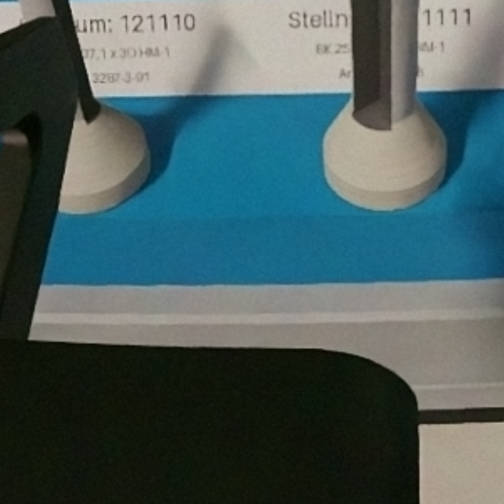

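Request:
{"op": "execute_actions", "data": {
  "actions": [
    {"rows": [[0.416,0.607,0.220,0.315,0,-0.005,0.92,-0.139,0.737,0.240,0.459,0.004,-0.005,0.92],[0.412,0.619,0.232,0.333,0,0,0.84,-0.138,0.750,0.260,0.463,0.004,0,0.84],[0.408,0.634,0.243,0.356,0,0,0.76,-0.137,0.763,0.278,0.471,0.004,0,0.76],[0.404,0.649,0.246,0.367,0,0,0.68,-0.136,0.777,0.281,0.482,0.004,0,0.68],[0.404,0.666,0.249,0.381,0,0,0.6,-0.135,0.793,0.284,0.495,0.004,0,0.6],[0.404,0.687,0.252,0.398,0,0,0.52,-0.135,0.813,0.287,0.510,0.004,0,0.52],[0.404,0.710,0.256,0.417,0,0,0.44,-0.135,0.835,0.291,0.527,0.004,0,0.44],[0.404,0.736,0.261,0.437,0,0,0.36,-0.135,0.860,0.296,0.546,0.004,0,0.36],[0.404,0.764,0.265,0.460,0,0,0.28,-0.135,0.886,0.301,0.567,0.004,0,0.28],[0.404,0.794,0.270,0.484,0,0,0.2,-0.135,0.914,0.306,0.589,0.004,0,0.2],[0.404,0.826,0.276,0.509,0,0,0.12,-0.135,0.944,0.311,0.612,0.004,0,0.12],[0.404,0.858,0.281,0.535,0,0,0.05,-0.135,0.975,0.317,0.637,0.004,0,0.05],[0.404,0.892,0.287,0.562,0,0,0,-0.135,1.007,0.323,0.661,0.004,0,0],[0.404,0.926,0.293,0.590,0,0,0,-0.135,1.039,0.329,0.687,0.004,0,0],[0.404,0.961,0.299,0.618,0,0,0,-0.135,1.072,0.335,0.712,0.004,0,0]], "steps": 15}
  ],
  "pictures": false
}}

Request:
{"op": "execute_actions", "data": {
  "actions": [
    {"rows": [[0.404,0.995,0.304,0.645,0,0,0,-0.135,1.104,0.340,0.737,0.004,0,0],[0.404,1.029,0.310,0.673,0,0,0,-0.135,1.136,0.346,0.763,0.004,0,0],[0.404,1.063,0.316,0.700,0,0,0,-0.135,1.168,0.352,0.787,0.004,0,0],[0.404,1.095,0.321,0.726,0,0,0,-0.135,1.199,0.358,0.812,0.004,0,0],[0.404,1.127,0.327,0.751,0,0,0,-0.135,1.229,0.363,0.835,0.004,0,0],[0.404,1.155,0.332,0.775,0,0,0,-0.135,1.255,0.368,0.857,0.004,0,0],[0.404,1.181,0.336,0.798,0,0,0,-0.135,1.279,0.373,0.878,0.004,0,0],[0.404,1.204,0.341,0.818,0,0,0,-0.135,1.301,0.378,0.897,0.004,0,0],[0.404,1.225,0.345,0.837,0,0,0,-0.135,1.321,0.382,0.914,0.004,0,0],[0.404,1.243,0.348,0.854,0,0,0,-0.135,1.338,0.385,0.929,0.004,0,0],[0.404,1.259,0.351,0.868,0,0,0,-0.135,1.353,0.388,0.942,0.004,0,0],[0.404,1.272,0.354,0.879,0,0,0,-0.135,1.366,0.391,0.953,0.004,0,0],[0.404,1.283,0.356,0.888,0,0,0,-0.135,1.376,0.392,0.961,0.004,0,0],[0.404,1.292,0.357,0.893,0,0,0,-0.135,1.384,0.394,0.965,0.004,0,0],[0.404,1.298,0.357,0.895,0,0,0,-0.135,1.390,0.394,0.967,0.004,0,0]], "steps": 15}
  ],
  "pictures": false
}}

Request:
{"op": "execute_actions", "data": {
  "actions": [
    {"rows": [[0.404,1.302,0.357,0.895,0,0,0,-0.135,1.394,0.394,0.967,0.004,0,0],[0.404,1.304,0.357,0.895,0,0,0,-0.135,1.396,0.394,0.967,0.004,0,0],[0.404,1.306,0.357,0.895,0,0,0,-0.135,1.398,0.394,0.967,0.004,0,0]], "steps": 11}
  ],
  "pictures": true
}}

Scene clock: 184.83 s of 5840.00 s.
left_arm: end_effector_position=(+0.3774, +0.4396, +0.2044) grip_measured=+0.003 end_effector_quat_wxyz=(+0.643, -0.179, +0.727, +0.159) | right_arm: end_effector_position=(+0.3693, -0.3580, +0.1968) grip_measured=+0.004 end_effector_quat_wxyz=(+0.664, +0.008, +0.748, -0.009)
Joint positions: left_arm=[ 0.414  0.891  0.234  0.535 -0.002  0.     0.047] | right_arm=[-0.146  1.009  0.255  0.635  0.004 -0.003  0.047]
Joint velocities: left_arm=[-0.005  1.001  0.217  0.823  0.037 -0.007 -0.003] | right_arm=[-0.015  0.972  0.217  0.75  -0.051 -0.081 -0.002]
Joint torques (N m, as the arm reports them, + toward a larger angle): left_arm=[-1.91 -1.34 13.95  2.87  0.19  0.13] | right_arm=[ 0.63 -3.91 14.26  3.01 -0.04  0.  ]
Motor temperatures (°C, as the motors report them): left_arm=[24 27 41 24 23 24] | right_arm=[25 26 43 26 27 25]
Steps of this call (steps 1 to 30: the robot went on to your last target; steps 31 to 90: nothing new was sent; then 65.87 s passed at rest; steps 91 to 105: all 15 steps of this action). Readings (joint positions):
91: left_arm=[0.414 0.603 0.207 0.318 -0.002 0.000] | right_arm=[-0.148 0.736 0.231 0.431 0.004 -0.003]
92: left_arm=[0.414 0.604 0.207 0.318 -0.002 0.000] | right_arm=[-0.148 0.736 0.231 0.432 0.004 -0.003]
94: left_arm=[0.414 0.612 0.207 0.326 -0.002 0.000] | right_arm=[-0.148 0.744 0.231 0.442 0.004 -0.003]
98: left_arm=[0.414 0.676 0.207 0.377 -0.002 0.000] | right_arm=[-0.146 0.802 0.231 0.491 0.004 -0.003]
105: the state above

Scene clock: 185.33 s of 5840.00 s.
left_arm: end_effector_position=(+0.4279, +0.4660, +0.1730) grip_measured=+0.002 end_effector_quat_wxyz=(+0.648, -0.178, +0.723, +0.160) | right_arm: end_effector_position=(+0.4241, -0.3590, +0.1607) grip_measured=+0.003 end_effector_quat_wxyz=(+0.668, +0.008, +0.744, -0.009)
Joint positions: left_arm=[ 0.414  1.276  0.316  0.852 -0.002  0.     0.047] | right_arm=[-0.146  1.376  0.342  0.928  0.004 -0.003  0.047]
Joint velocities: left_arm=[ 0.005  0.249  0.042  0.217  0.066 -0.066 -0.   ] | right_arm=[-0.005  0.23   0.037  0.183 -0.051 -0.007  0.   ]
Joint torques (N m, as the arm reports them, + toward a larger angle): left_arm=[-1.91 -4.88 10.72  2.96  0.19  0.13] | right_arm=[ 0.7  -7.51 10.85  3.1  -0.04 -0.01]
Motor temperatures (°C, as the motors report them): left_arm=[24 27 41 24 23 24] | right_arm=[25 26 44 26 27 25]
Steps of this call (steps 1 to 15: all 15 steps of this action). Readings (joint positions):
1: left_arm=[0.414 0.926 0.242 0.562 -0.002 0.000] | right_arm=[-0.146 1.042 0.264 0.660 0.004 -0.003]
2: left_arm=[0.414 0.960 0.250 0.590 -0.002 0.000] | right_arm=[-0.146 1.075 0.272 0.685 0.004 -0.003]
4: left_arm=[0.414 1.028 0.266 0.645 -0.002 0.000] | right_arm=[-0.146 1.139 0.289 0.736 0.004 -0.003]
8: left_arm=[0.414 1.152 0.292 0.745 -0.002 0.000] | right_arm=[-0.146 1.257 0.318 0.829 0.004 -0.003]
15: the state above

Scene clock: 185.70 s of 5840.00 s.
left_arm: end_effector_position=(+0.4297, +0.4669, +0.1705) grip_measured=+0.002 end_effector_quat_wxyz=(+0.648, -0.178, +0.723, +0.160) | right_arm: end_effector_position=(+0.4258, -0.3591, +0.1582) grip_measured=+0.003 end_effector_quat_wxyz=(+0.668, +0.008, +0.744, -0.009)
Joint positions: left_arm=[ 0.414  1.293  0.318  0.867 -0.002  0.     0.047] | right_arm=[-0.146  1.392  0.345  0.94   0.004 -0.003  0.047]
Joint velocities: left_arm=[ 0.005 -0.015  0.002 -0.007 -0.081 -0.051  0.   ] | right_arm=[ 0.005 -0.005 -0.012 -0.007  0.095  0.007 -0.001]
Joint torques (N m, as the arm reports them, + toward a larger angle): left_arm=[-1.92 -3.82 10.53  3.15  0.19  0.13] | right_arm=[ 0.7  -7.48 10.84  3.17 -0.04 -0.01]
Motor temperatures (°C, as the motors report them): left_arm=[24 27 41 24 23 24] | right_arm=[25 26 44 26 27 25]
Steps of this call (steps 1 to 11: all 11 steps of this action). Readings (joint positions):
1: left_arm=[0.414 1.283 0.317 0.858 -0.002 0.000] | right_arm=[-0.146 1.383 0.344 0.932 0.004 -0.003]
2: left_arm=[0.414 1.288 0.318 0.861 -0.002 0.000] | right_arm=[-0.146 1.387 0.344 0.935 0.004 -0.003]
4: left_arm=[0.414 1.293 0.318 0.864 -0.002 0.000] | right_arm=[-0.146 1.392 0.345 0.938 0.004 -0.003]
8: left_arm=[0.414 1.293 0.318 0.866 -0.002 0.000] | right_arm=[-0.146 1.392 0.345 0.940 0.004 -0.003]
11: the state above
camera_calibration (this result's frames):
cam_left_wrist: T_world_to_cam=[[0.477468, -0.878607, 0.00864249, 0.204723], [-0.584381, -0.324889, -0.743604, 0.532152], [0.656143, 0.349996, -0.668565, -0.210859], [0, 0, 0, 1]] pos_world=[0.351585, 0.426561, 0.252968]
cam_right_wrist: T_world_to_cam=[[-0.024394, -0.999701, -0.00159482, -0.349886], [-0.674749, 0.0176418, -0.737837, 0.414316], [0.737644, -0.0169227, -0.674977, -0.0917885], [0, 0, 0, 1]] pos_world=[0.338731, -0.358644, 0.243184]

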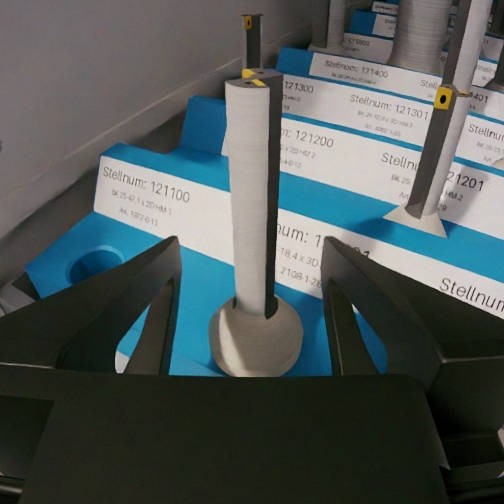

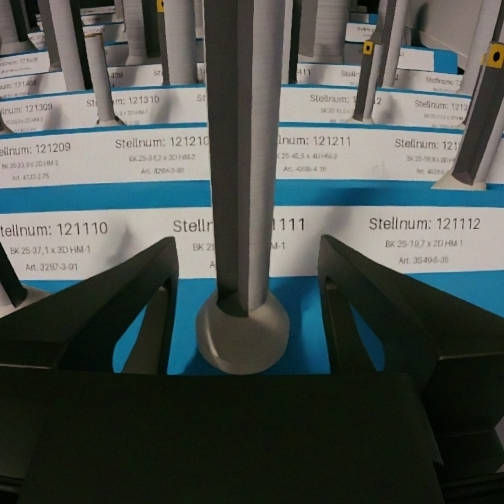

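Request:
{"op": "zoom_image", "data": {
  "camera": "cam_left_wrist",
  "region": [150, 200, 350, 400]
}}

Request:
{"op": "zoom_image", "data": {
  "camera": "cam_right_wrist",
  "region": [150, 200, 350, 400]
}}

Region (150, 200, 350, 400) of cam_left_wrist's 504x504 image, scaled by 2.520, with more detail than that image has.

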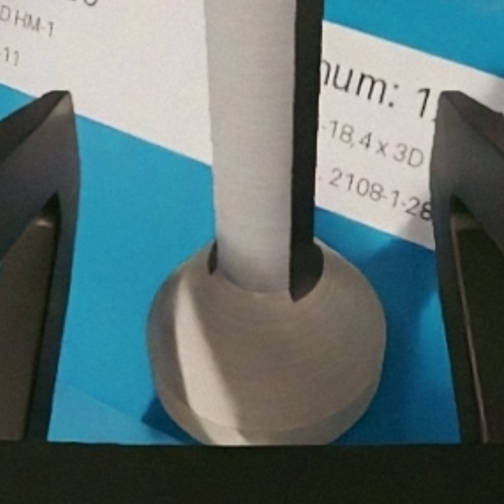

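Region (150, 200, 350, 400) of cam_right_wrist's 504x504 image, scaled by 2.520, with more detail than that image has.

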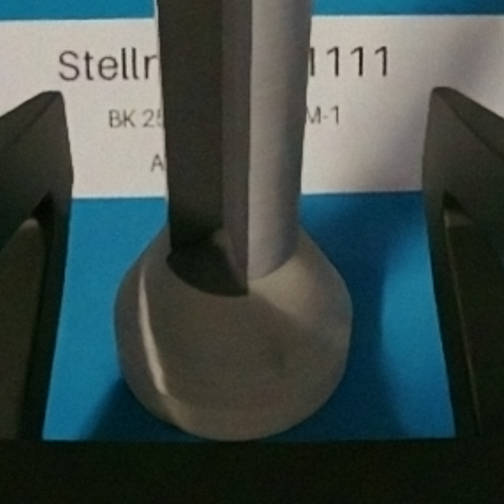

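Request:
{"op": "execute_actions", "data": {
  "actions": [
    {"rows": [[0.408,1.303,0.357,0.898,0.003,0,-0.07,-0.139,1.396,0.394,0.971,0.001,0,-0.07],[0.411,1.300,0.357,0.901,0.006,0,-0.14,-0.142,1.394,0.394,0.975,-0.002,0,-0.14],[0.412,1.298,0.357,0.904,0.009,0,-0.21,-0.144,1.393,0.394,0.979,-0.005,0,-0.21],[0.412,1.296,0.357,0.907,0.012,0,-0.28,-0.144,1.392,0.394,0.983,-0.008,0,-0.28],[0.412,1.296,0.357,0.909,0.012,0,-0.35,-0.144,1.392,0.394,0.987,-0.010,0,-0.34],[0.412,1.296,0.357,0.911,0.012,0,-0.41,-0.144,1.392,0.394,0.990,-0.010,0,-0.40],[0.412,1.296,0.357,0.911,0.012,0,-0.47,-0.144,1.392,0.394,0.991,-0.010,0,-0.45],[0.412,1.296,0.357,0.911,0.012,0,-0.52,-0.144,1.392,0.394,0.991,-0.010,0,-0.49],[0.412,1.296,0.357,0.911,0.012,0,-0.56,-0.144,1.392,0.394,0.991,-0.010,0,-0.52],[0.412,1.296,0.357,0.911,0.012,0,-0.59,-0.144,1.392,0.394,0.991,-0.010,0,-0.545],[0.412,1.296,0.357,0.911,0.012,0,-0.615,-0.144,1.392,0.394,0.991,-0.010,0,-0.565],[0.412,1.296,0.357,0.911,0.012,0,-0.635,-0.144,1.392,0.394,0.991,-0.010,0,-0.58],[0.412,1.296,0.357,0.911,0.012,0,-0.65,-0.144,1.392,0.394,0.991,-0.010,0,-0.593],[0.412,1.296,0.357,0.911,0.012,0,-0.663,-0.144,1.392,0.394,0.991,-0.010,0,-0.606],[0.412,1.296,0.357,0.911,0.012,0,-0.676,-0.144,1.392,0.394,0.991,-0.010,0,-0.619]], "steps": 15}
  ],
  "pictures": false
}}

Request:
{"op": "execute_actions", "data": {
  "actions": [
    {"rows": [[0.412,1.296,0.357,0.911,0.012,0,-0.688,-0.144,1.392,0.394,0.991,-0.010,0,-0.631],[0.412,1.296,0.357,0.911,0.012,0,-0.70,-0.144,1.392,0.394,0.991,-0.010,0,-0.643],[0.412,1.296,0.357,0.911,0.012,0,-0.712,-0.144,1.392,0.394,0.991,-0.010,0,-0.655],[0.412,1.296,0.357,0.911,0.012,0,-0.724,-0.144,1.392,0.394,0.991,-0.010,0,-0.667],[0.412,1.296,0.357,0.911,0.012,0,-0.736,-0.144,1.392,0.394,0.991,-0.010,0,-0.679],[0.412,1.296,0.357,0.911,0.012,0,-0.748,-0.144,1.392,0.394,0.991,-0.010,0,-0.691],[0.412,1.296,0.357,0.911,0.012,0,-0.76,-0.144,1.392,0.394,0.991,-0.010,0,-0.703],[0.412,1.296,0.357,0.911,0.012,0,-0.772,-0.144,1.392,0.394,0.991,-0.010,0,-0.715],[0.412,1.296,0.357,0.911,0.012,0,-0.784,-0.144,1.392,0.394,0.991,-0.010,0,-0.727],[0.412,1.296,0.357,0.911,0.012,0,-0.796,-0.144,1.392,0.394,0.991,-0.010,0,-0.739],[0.412,1.296,0.357,0.911,0.012,0,-0.808,-0.144,1.392,0.394,0.991,-0.010,0,-0.751],[0.412,1.296,0.357,0.911,0.012,0,-0.82,-0.144,1.392,0.394,0.991,-0.010,0,-0.763],[0.412,1.296,0.357,0.911,0.012,0,-0.832,-0.144,1.392,0.394,0.991,-0.010,0,-0.775],[0.412,1.296,0.357,0.911,0.012,0,-0.844,-0.144,1.392,0.394,0.991,-0.010,0,-0.787],[0.412,1.296,0.357,0.911,0.012,0,-0.856,-0.144,1.392,0.394,0.991,-0.010,0,-0.80]], "steps": 15}
  ],
  "pictures": false
}}

Request:
{"op": "execute_actions", "data": {
  "actions": [
    {"steps": 6}
  ],
  "pictures": true
}}

Scene clock: 225.27 s of 5840.00 s.
left_arm: end_effector_position=(+0.4308, +0.4656, +0.1744) grip_measured=-0.668 end_effector_quat_wxyz=(+0.655, -0.174, +0.718, +0.158) | right_arm: end_effector_position=(+0.4264, -0.3573, +0.1641) grip_measured=-0.610 end_effector_quat_wxyz=(+0.677, +0.004, +0.736, -0.005)
Joint positions: left_arm=[0.414 1.293 0.318 0.883 0.008 0.    0.016] | right_arm=[-0.146  1.392  0.345  0.964 -0.006 -0.003  0.018]
Joint velocities: left_arm=[ 0.005 -0.005 -0.007 -0.007  0.051  0.081 -0.013] | right_arm=[-0.005 -0.005  0.017  0.007 -0.022 -0.066 -0.012]
Joint torques (N m, as the arm reports them, + toward a larger angle): left_arm=[-1.21 -4.86 10.53  3.15  0.26  0.13] | right_arm=[-0.22 -7.65 10.8   3.2  -0.18  0.  ]
Motor temperatures (°C, as the motors report them): left_arm=[24 27 40 25 23 24] | right_arm=[25 27 45 26 27 25]
Steps of this call (steps 1 to 15: the robot went on to your last target; steps 16 to 90: nothing new was sent; then 36.07 s passed at rest; steps 91 to 105: all 15 steps of this action). Readings (joint positions):
91: left_arm=[0.414 1.293 0.318 0.867 -0.002 0.000] | right_arm=[-0.146 1.392 0.345 0.941 0.004 -0.003]
92: left_arm=[0.414 1.293 0.318 0.868 -0.000 0.000] | right_arm=[-0.146 1.392 0.345 0.943 0.003 -0.003]
94: left_arm=[0.414 1.293 0.318 0.873 0.005 0.000] | right_arm=[-0.146 1.392 0.345 0.949 -0.002 -0.003]
98: left_arm=[0.414 1.293 0.318 0.881 0.008 0.000] | right_arm=[-0.146 1.392 0.345 0.962 -0.006 -0.003]
105: the state above

Scene clock: 225.77 s of 5840.00 s.
left_arm: end_effector_position=(+0.4308, +0.4656, +0.1745) grip_measured=-0.816 end_effector_quat_wxyz=(+0.655, -0.173, +0.718, +0.158) | right_arm: end_effector_position=(+0.4264, -0.3572, +0.1641) grip_measured=-0.663 end_effector_quat_wxyz=(+0.677, +0.005, +0.736, -0.005)
Joint positions: left_arm=[0.414 1.293 0.318 0.883 0.008 0.    0.009] | right_arm=[-0.146  1.392  0.345  0.964 -0.007 -0.001  0.016]
Joint velocities: left_arm=[-0.015  0.015 -0.002 -0.002  0.022 -0.007 -0.001] | right_arm=[ 0.005 -0.005 -0.007 -0.002  0.066  0.095  0.001]
Joint torques (N m, as the arm reports them, + toward a larger angle): left_arm=[-1.19 -4.83 10.53  3.11  0.25  0.13] | right_arm=[-0.21 -7.77 10.79  3.19 -0.17 -0.02]
Motor temperatures (°C, as the motors report them): left_arm=[24 27 40 25 23 24] | right_arm=[25 27 45 26 27 25]
Steps of this call (steps 1 to 15: all 15 steps of this action). Readings (joint positions):
1: left_arm=[0.414 1.293 0.318 0.883 0.008 0.000] | right_arm=[-0.146 1.392 0.345 0.964 -0.007 -0.003]
2: left_arm=[0.414 1.293 0.318 0.883 0.008 0.000] | right_arm=[-0.146 1.392 0.345 0.964 -0.007 -0.003]
4: left_arm=[0.414 1.293 0.318 0.883 0.008 0.000] | right_arm=[-0.146 1.392 0.345 0.964 -0.007 -0.002]
8: left_arm=[0.414 1.293 0.318 0.883 0.008 0.000] | right_arm=[-0.146 1.392 0.345 0.964 -0.007 -0.001]
15: the state above

Scene clock: 225.97 s of 5840.00 s.
left_arm: end_effector_position=(+0.4308, +0.4656, +0.1745) grip_measured=-0.816 end_effector_quat_wxyz=(+0.655, -0.173, +0.718, +0.158) | right_arm: end_effector_position=(+0.4264, -0.3572, +0.1641) grip_measured=-0.663 end_effector_quat_wxyz=(+0.677, +0.005, +0.736, -0.005)
Joint positions: left_arm=[0.414 1.293 0.318 0.883 0.008 0.    0.009] | right_arm=[-0.146  1.392  0.345  0.964 -0.007 -0.001  0.016]
Joint velocities: left_arm=[ 0.005  0.005 -0.002 -0.007  0.022  0.066  0.001] | right_arm=[-0.005 -0.005  0.007 -0.017  0.007  0.051  0.001]
Joint torques (N m, as the arm reports them, + toward a larger angle): left_arm=[-1.23 -4.88 10.53  3.11  0.24  0.14] | right_arm=[-0.09 -7.71 10.84  3.21 -0.18 -0.02]
Motor temperatures (°C, as the motors report them): left_arm=[24 27 40 25 23 24] | right_arm=[25 27 45 26 27 25]
Steps of this call (steps 1 to 6: the robot went on to your last target). Readings (joint positions):
1: left_arm=[0.414 1.293 0.318 0.883 0.008 0.000] | right_arm=[-0.146 1.392 0.345 0.964 -0.007 -0.001]
2: left_arm=[0.414 1.293 0.318 0.883 0.008 0.000] | right_arm=[-0.146 1.392 0.345 0.964 -0.007 -0.001]
4: left_arm=[0.414 1.293 0.318 0.883 0.008 0.000] | right_arm=[-0.146 1.392 0.345 0.964 -0.007 -0.001]
6: the state above
camera_calibration (this result's frames):
cam_left_wrist: T_world_to_cam=[[0.468299, -0.883515, 0.00985402, 0.208935], [-0.576407, -0.313934, -0.754454, 0.528732], [0.669665, 0.34763, -0.656279, -0.215331], [0, 0, 0, 1]] pos_world=[0.35112, 0.42544, 0.255528]
cam_right_wrist: T_world_to_cam=[[-0.0134571, -0.999901, -0.0041356, -0.352291], [-0.656951, 0.0119594, -0.753839, 0.412033], [0.753813, -0.00742762, -0.657047, -0.0946725], [0, 0, 0, 1]] pos_world=[0.33731, -0.357887, 0.246946]

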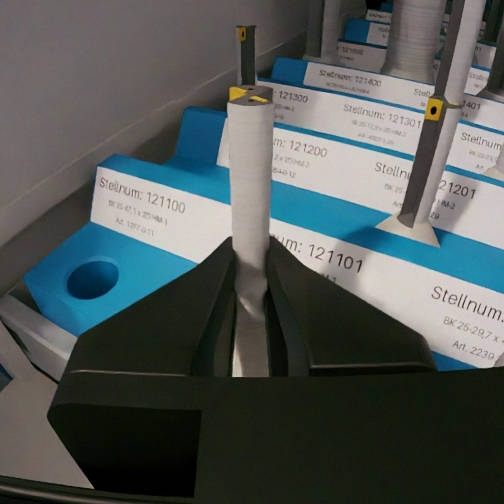

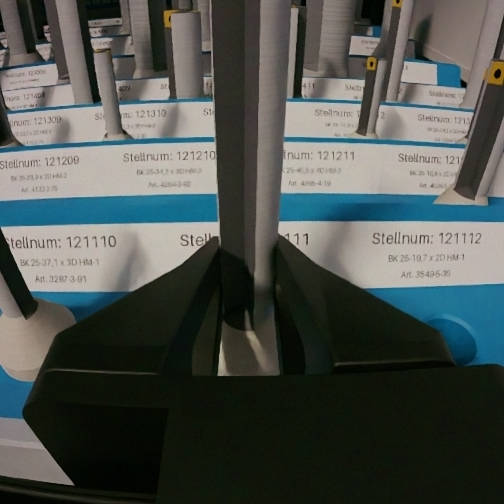

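Request:
{"op": "execute_actions", "data": {
  "actions": [
    {"rows": [[0.414,1.286,0.362,0.904,0.008,0,-0.865,-0.146,1.384,0.399,0.984,-0.007,0,-0.81],[0.414,1.277,0.367,0.897,0.008,0,-0.875,-0.146,1.376,0.405,0.978,-0.007,0,-0.82],[0.414,1.265,0.372,0.887,0.008,0,-0.875,-0.146,1.366,0.411,0.970,-0.007,0,-0.82],[0.414,1.251,0.378,0.875,0.008,0,-0.875,-0.146,1.353,0.416,0.959,-0.007,0,-0.82],[0.414,1.244,0.379,0.866,0.008,0,-0.875,-0.146,1.346,0.418,0.951,-0.007,0,-0.82],[0.414,1.235,0.382,0.855,0.008,0,-0.875,-0.146,1.337,0.420,0.940,-0.007,0,-0.82],[0.414,1.224,0.385,0.842,0.008,0,-0.875,-0.146,1.326,0.422,0.927,-0.007,0,-0.82],[0.414,1.213,0.388,0.828,0.008,0,-0.875,-0.146,1.315,0.425,0.914,-0.007,0,-0.82],[0.414,1.203,0.391,0.815,0.008,0,-0.875,-0.146,1.304,0.427,0.901,-0.007,0,-0.82],[0.414,1.192,0.394,0.801,0.008,0,-0.875,-0.146,1.294,0.430,0.888,-0.007,0,-0.82],[0.414,1.182,0.397,0.788,0.008,0,-0.875,-0.146,1.283,0.433,0.875,-0.007,0,-0.82],[0.414,1.171,0.400,0.775,0.008,0,-0.875,-0.146,1.273,0.435,0.862,-0.007,0,-0.82],[0.414,1.161,0.403,0.762,0.008,0,-0.875,-0.146,1.263,0.438,0.850,-0.007,0,-0.82],[0.414,1.151,0.407,0.749,0.008,0,-0.875,-0.146,1.252,0.441,0.837,-0.007,0,-0.82],[0.414,1.142,0.410,0.736,0.008,0,-0.875,-0.146,1.242,0.444,0.825,-0.007,0,-0.82]], "steps": 15}
  ],
  "pictures": false
}}

Request:
{"op": "execute_actions", "data": {
  "actions": [
    {"rows": [[0.414,1.132,0.414,0.723,0.008,0,-0.875,-0.146,1.233,0.447,0.812,-0.007,0,-0.82],[0.414,1.123,0.417,0.711,0.008,0,-0.875,-0.146,1.223,0.450,0.800,-0.007,0,-0.82],[0.414,1.113,0.421,0.698,0.008,0,-0.875,-0.146,1.213,0.453,0.787,-0.007,0,-0.82],[0.414,1.104,0.424,0.686,0.008,0,-0.875,-0.146,1.204,0.456,0.775,-0.007,0,-0.82],[0.414,1.095,0.428,0.673,0.008,0,-0.875,-0.146,1.195,0.460,0.763,-0.007,0,-0.82],[0.414,1.087,0.432,0.661,0.008,0,-0.875,-0.146,1.186,0.463,0.751,-0.007,0,-0.82],[0.414,1.078,0.436,0.649,0.008,0,-0.875,-0.146,1.177,0.467,0.739,-0.007,0,-0.82],[0.414,1.069,0.440,0.637,0.008,0,-0.875,-0.146,1.168,0.470,0.727,-0.007,0,-0.82],[0.414,1.061,0.444,0.625,0.008,0,-0.875,-0.146,1.159,0.474,0.715,-0.007,0,-0.82],[0.414,1.053,0.448,0.613,0.008,0,-0.875,-0.146,1.150,0.477,0.703,-0.007,0,-0.82],[0.414,1.045,0.452,0.601,0.008,0,-0.875,-0.146,1.142,0.481,0.691,-0.007,0,-0.82],[0.414,1.037,0.456,0.589,0.008,0,-0.875,-0.146,1.134,0.485,0.680,-0.007,0,-0.82],[0.414,1.030,0.460,0.578,0.008,0,-0.875,-0.146,1.126,0.488,0.668,-0.007,0,-0.82],[0.414,1.022,0.465,0.566,0.008,0,-0.875,-0.146,1.118,0.492,0.657,-0.007,0,-0.82],[0.414,1.015,0.469,0.555,0.008,0,-0.875,-0.146,1.110,0.496,0.645,-0.007,0,-0.82]], "steps": 15}
  ],
  "pictures": false
}}

Request:
{"op": "execute_actions", "data": {
  "actions": [
    {"rows": [[0.414,1.008,0.474,0.543,0.008,0,-0.875,-0.146,1.102,0.500,0.634,-0.007,0,-0.82],[0.414,1.001,0.478,0.532,0.008,0,-0.875,-0.146,1.094,0.504,0.623,-0.007,0,-0.82],[0.414,0.994,0.483,0.521,0.008,0,-0.875,-0.146,1.087,0.509,0.611,-0.007,0,-0.82],[0.414,0.988,0.487,0.511,0.008,0,-0.875,-0.146,1.080,0.512,0.601,-0.007,0,-0.82],[0.414,0.982,0.491,0.502,0.008,0,-0.875,-0.146,1.074,0.516,0.592,-0.007,0,-0.82],[0.414,0.978,0.494,0.495,0.008,0,-0.875,-0.146,1.070,0.519,0.585,-0.007,0,-0.82],[0.414,0.976,0.496,0.491,0.008,0,-0.875,-0.146,1.067,0.520,0.581,-0.007,0,-0.82],[0.414,0.974,0.497,0.488,0.008,0,-0.875,-0.146,1.065,0.521,0.578,-0.007,0,-0.82],[0.414,0.974,0.497,0.488,0.008,0,-0.875,-0.146,1.065,0.521,0.578,-0.007,0,-0.82],[0.414,0.974,0.497,0.488,0.008,0,-0.875,-0.146,1.065,0.521,0.578,-0.007,0,-0.82],[0.414,0.974,0.497,0.488,0.008,0,-0.875,-0.146,1.065,0.521,0.578,-0.007,0,-0.82],[0.414,0.974,0.490,0.490,0.008,0,-0.875,-0.146,1.065,0.512,0.580,-0.007,0,-0.82],[0.414,0.974,0.482,0.492,0.008,0,-0.875,-0.146,1.065,0.502,0.582,-0.007,0,-0.82],[0.414,0.974,0.474,0.494,0.008,0,-0.875,-0.146,1.065,0.492,0.584,-0.007,0,-0.82]], "steps": 14}
  ],
  "pictures": true
}}

Scene clock: 346.47 s of 5840.00 s.
left_arm: end_effector_position=(+0.4304, +0.4653, +0.1993) grip_measured=-0.816 end_effector_quat_wxyz=(+0.657, -0.173, +0.716, +0.158) | right_arm: end_effector_position=(+0.4266, -0.3572, +0.1826) grip_measured=-0.663 end_effector_quat_wxyz=(+0.673, +0.005, +0.740, -0.005)
Joint positions: left_arm=[0.414 1.192 0.342 0.764 0.008 0.    0.009] | right_arm=[-0.146  1.301  0.365  0.842 -0.007 -0.001  0.016]
Joint velocities: left_arm=[-0.015 -0.337  0.071 -0.383 -0.081 -0.007 -0.   ] | right_arm=[-0.015 -0.366  0.061 -0.364  0.007  0.022 -0.   ]
Joint torques (N m, as the arm reports them, + toward a larger angle): left_arm=[-0.99 -7.14 13.51  1.81  0.11  0.13] | right_arm=[-0.48 -9.78 13.63  2.57 -0.04 -0.02]
Motor temperatures (°C, as the motors report them): left_arm=[24 27 40 25 23 24] | right_arm=[25 27 46 26 27 25]
Steps of this call (steps 1 to 15: the robot went on to your last target; steps 16 to 90: nothing new was sent; then 117.00 s passed at rest; steps 91 to 105: all 15 steps of this action). Readings (joint positions):
91: left_arm=[0.414 1.293 0.319 0.883 0.008 0.000] | right_arm=[-0.146 1.392 0.345 0.964 -0.007 -0.001]
92: left_arm=[0.414 1.293 0.319 0.883 0.008 0.000] | right_arm=[-0.146 1.392 0.346 0.964 -0.007 -0.001]
94: left_arm=[0.414 1.292 0.319 0.883 0.008 0.000] | right_arm=[-0.146 1.391 0.346 0.964 -0.007 -0.001]
98: left_arm=[0.414 1.273 0.324 0.851 0.008 0.000] | right_arm=[-0.146 1.373 0.349 0.930 -0.007 -0.001]
105: the state above

Scene clock: 346.97 s of 5840.00 s.
left_arm: end_effector_position=(+0.4290, +0.4646, +0.2354) grip_measured=-0.816 end_effector_quat_wxyz=(+0.656, -0.173, +0.717, +0.158) | right_arm: end_effector_position=(+0.4241, -0.3571, +0.2180) grip_measured=-0.663 end_effector_quat_wxyz=(+0.672, +0.005, +0.740, -0.004)
Joint positions: left_arm=[0.414 1.06  0.391 0.58  0.008 0.    0.009] | right_arm=[-0.146  1.161  0.402  0.663 -0.007 -0.001  0.016]
Joint velocities: left_arm=[ 0.015 -0.259  0.066 -0.369  0.051 -0.007 -0.   ] | right_arm=[-0.024 -0.249  0.066 -0.359 -0.037  0.022  0.   ]
Joint torques (N m, as the arm reports them, + toward a larger angle): left_arm=[-1.34 -6.33 15.6   2.04  0.12  0.11] | right_arm=[-0.34 -9.06 16.12  2.38 -0.04 -0.04]
Motor temperatures (°C, as the motors report them): left_arm=[24 27 41 25 23 24] | right_arm=[25 27 46 26 27 25]
Steps of this call (steps 1 to 15: all 15 steps of this action). Readings (joint positions):
1: left_arm=[0.414 1.181 0.345 0.751 0.008 0.000] | right_arm=[-0.146 1.289 0.367 0.830 -0.007 -0.001]
2: left_arm=[0.414 1.171 0.348 0.738 0.008 0.000] | right_arm=[-0.146 1.278 0.369 0.818 -0.007 -0.001]
4: left_arm=[0.414 1.152 0.354 0.714 0.008 0.000] | right_arm=[-0.146 1.256 0.374 0.794 -0.007 -0.001]
8: left_arm=[0.414 1.118 0.367 0.664 0.008 0.000] | right_arm=[-0.146 1.220 0.385 0.746 -0.007 -0.001]
15: the state above

Scene clock: 347.43 s of 5840.00 s.
left_arm: end_effector_position=(+0.4273, +0.4637, +0.2522) grip_measured=-0.816 end_effector_quat_wxyz=(+0.654, -0.174, +0.719, +0.158) | right_arm: end_effector_position=(+0.4196, -0.3570, +0.2308) grip_measured=-0.663 end_effector_quat_wxyz=(+0.667, +0.005, +0.745, -0.004)
Joint positions: left_arm=[0.414 1.003 0.418 0.491 0.008 0.    0.009] | right_arm=[-0.146  1.097  0.416  0.571 -0.007 -0.001  0.016]
Joint velocities: left_arm=[-0.005 -0.015  0.012  0.007 -0.037 -0.022 -0.001] | right_arm=[-0.005  0.005  0.002 -0.012 -0.007  0.051 -0.   ]
Joint torques (N m, as the arm reports them, + toward a larger angle): left_arm=[-1.02 -5.26 14.44  2.11  0.11  0.14] | right_arm=[-0.31 -8.83 15.53  2.6  -0.02 -0.03]
Motor temperatures (°C, as the motors report them): left_arm=[24 27 41 25 23 24] | right_arm=[25 27 46 26 27 25]
Steps of this call (steps 1 to 14: all 14 steps of this action). Readings (joint positions):
1: left_arm=[0.414 1.052 0.393 0.569 0.008 0.000] | right_arm=[-0.146 1.153 0.404 0.651 -0.007 -0.001]
2: left_arm=[0.414 1.044 0.395 0.556 0.008 0.000] | right_arm=[-0.146 1.146 0.407 0.640 -0.007 -0.001]
4: left_arm=[0.414 1.030 0.400 0.533 0.008 0.000] | right_arm=[-0.146 1.128 0.410 0.615 -0.007 -0.001]
8: left_arm=[0.414 1.010 0.411 0.498 0.008 0.000] | right_arm=[-0.146 1.103 0.413 0.579 -0.007 -0.001]
14: the state above
camera_calibration (this result's frames):
cam_left_wrist: T_world_to_cam=[[0.468316, -0.883506, 0.00984274, 0.208184], [-0.577681, -0.3146, -0.753201, 0.58532], [0.668554, 0.34705, -0.657717, -0.16022], [0, 0, 0, 1]] pos_world=[0.347748, 0.423678, 0.333435]
cam_right_wrist: T_world_to_cam=[[-0.0132777, -0.999899, -0.00511165, -0.351755], [-0.677397, 0.0127553, -0.735507, 0.462535], [0.735498, -0.00630326, -0.677498, -0.032897], [0, 0, 0, 1]] pos_world=[0.332845, -0.357826, 0.316112]

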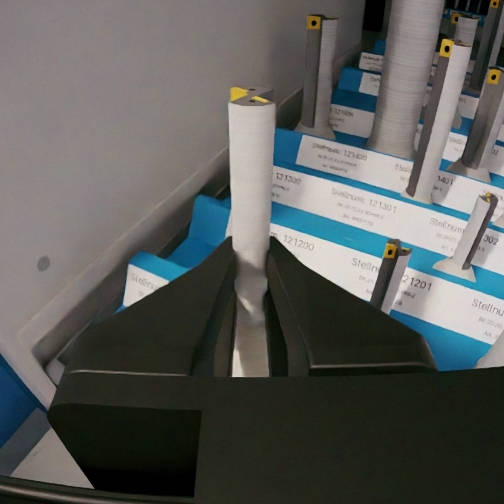

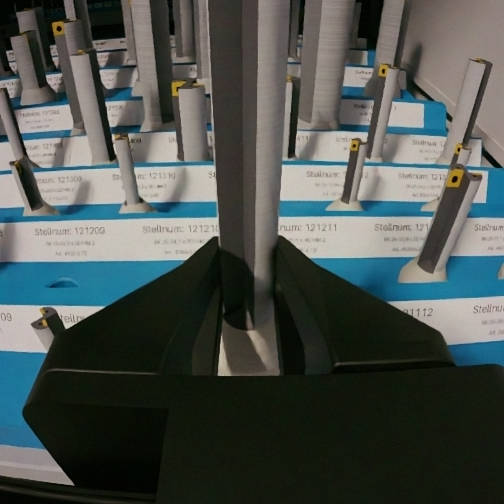

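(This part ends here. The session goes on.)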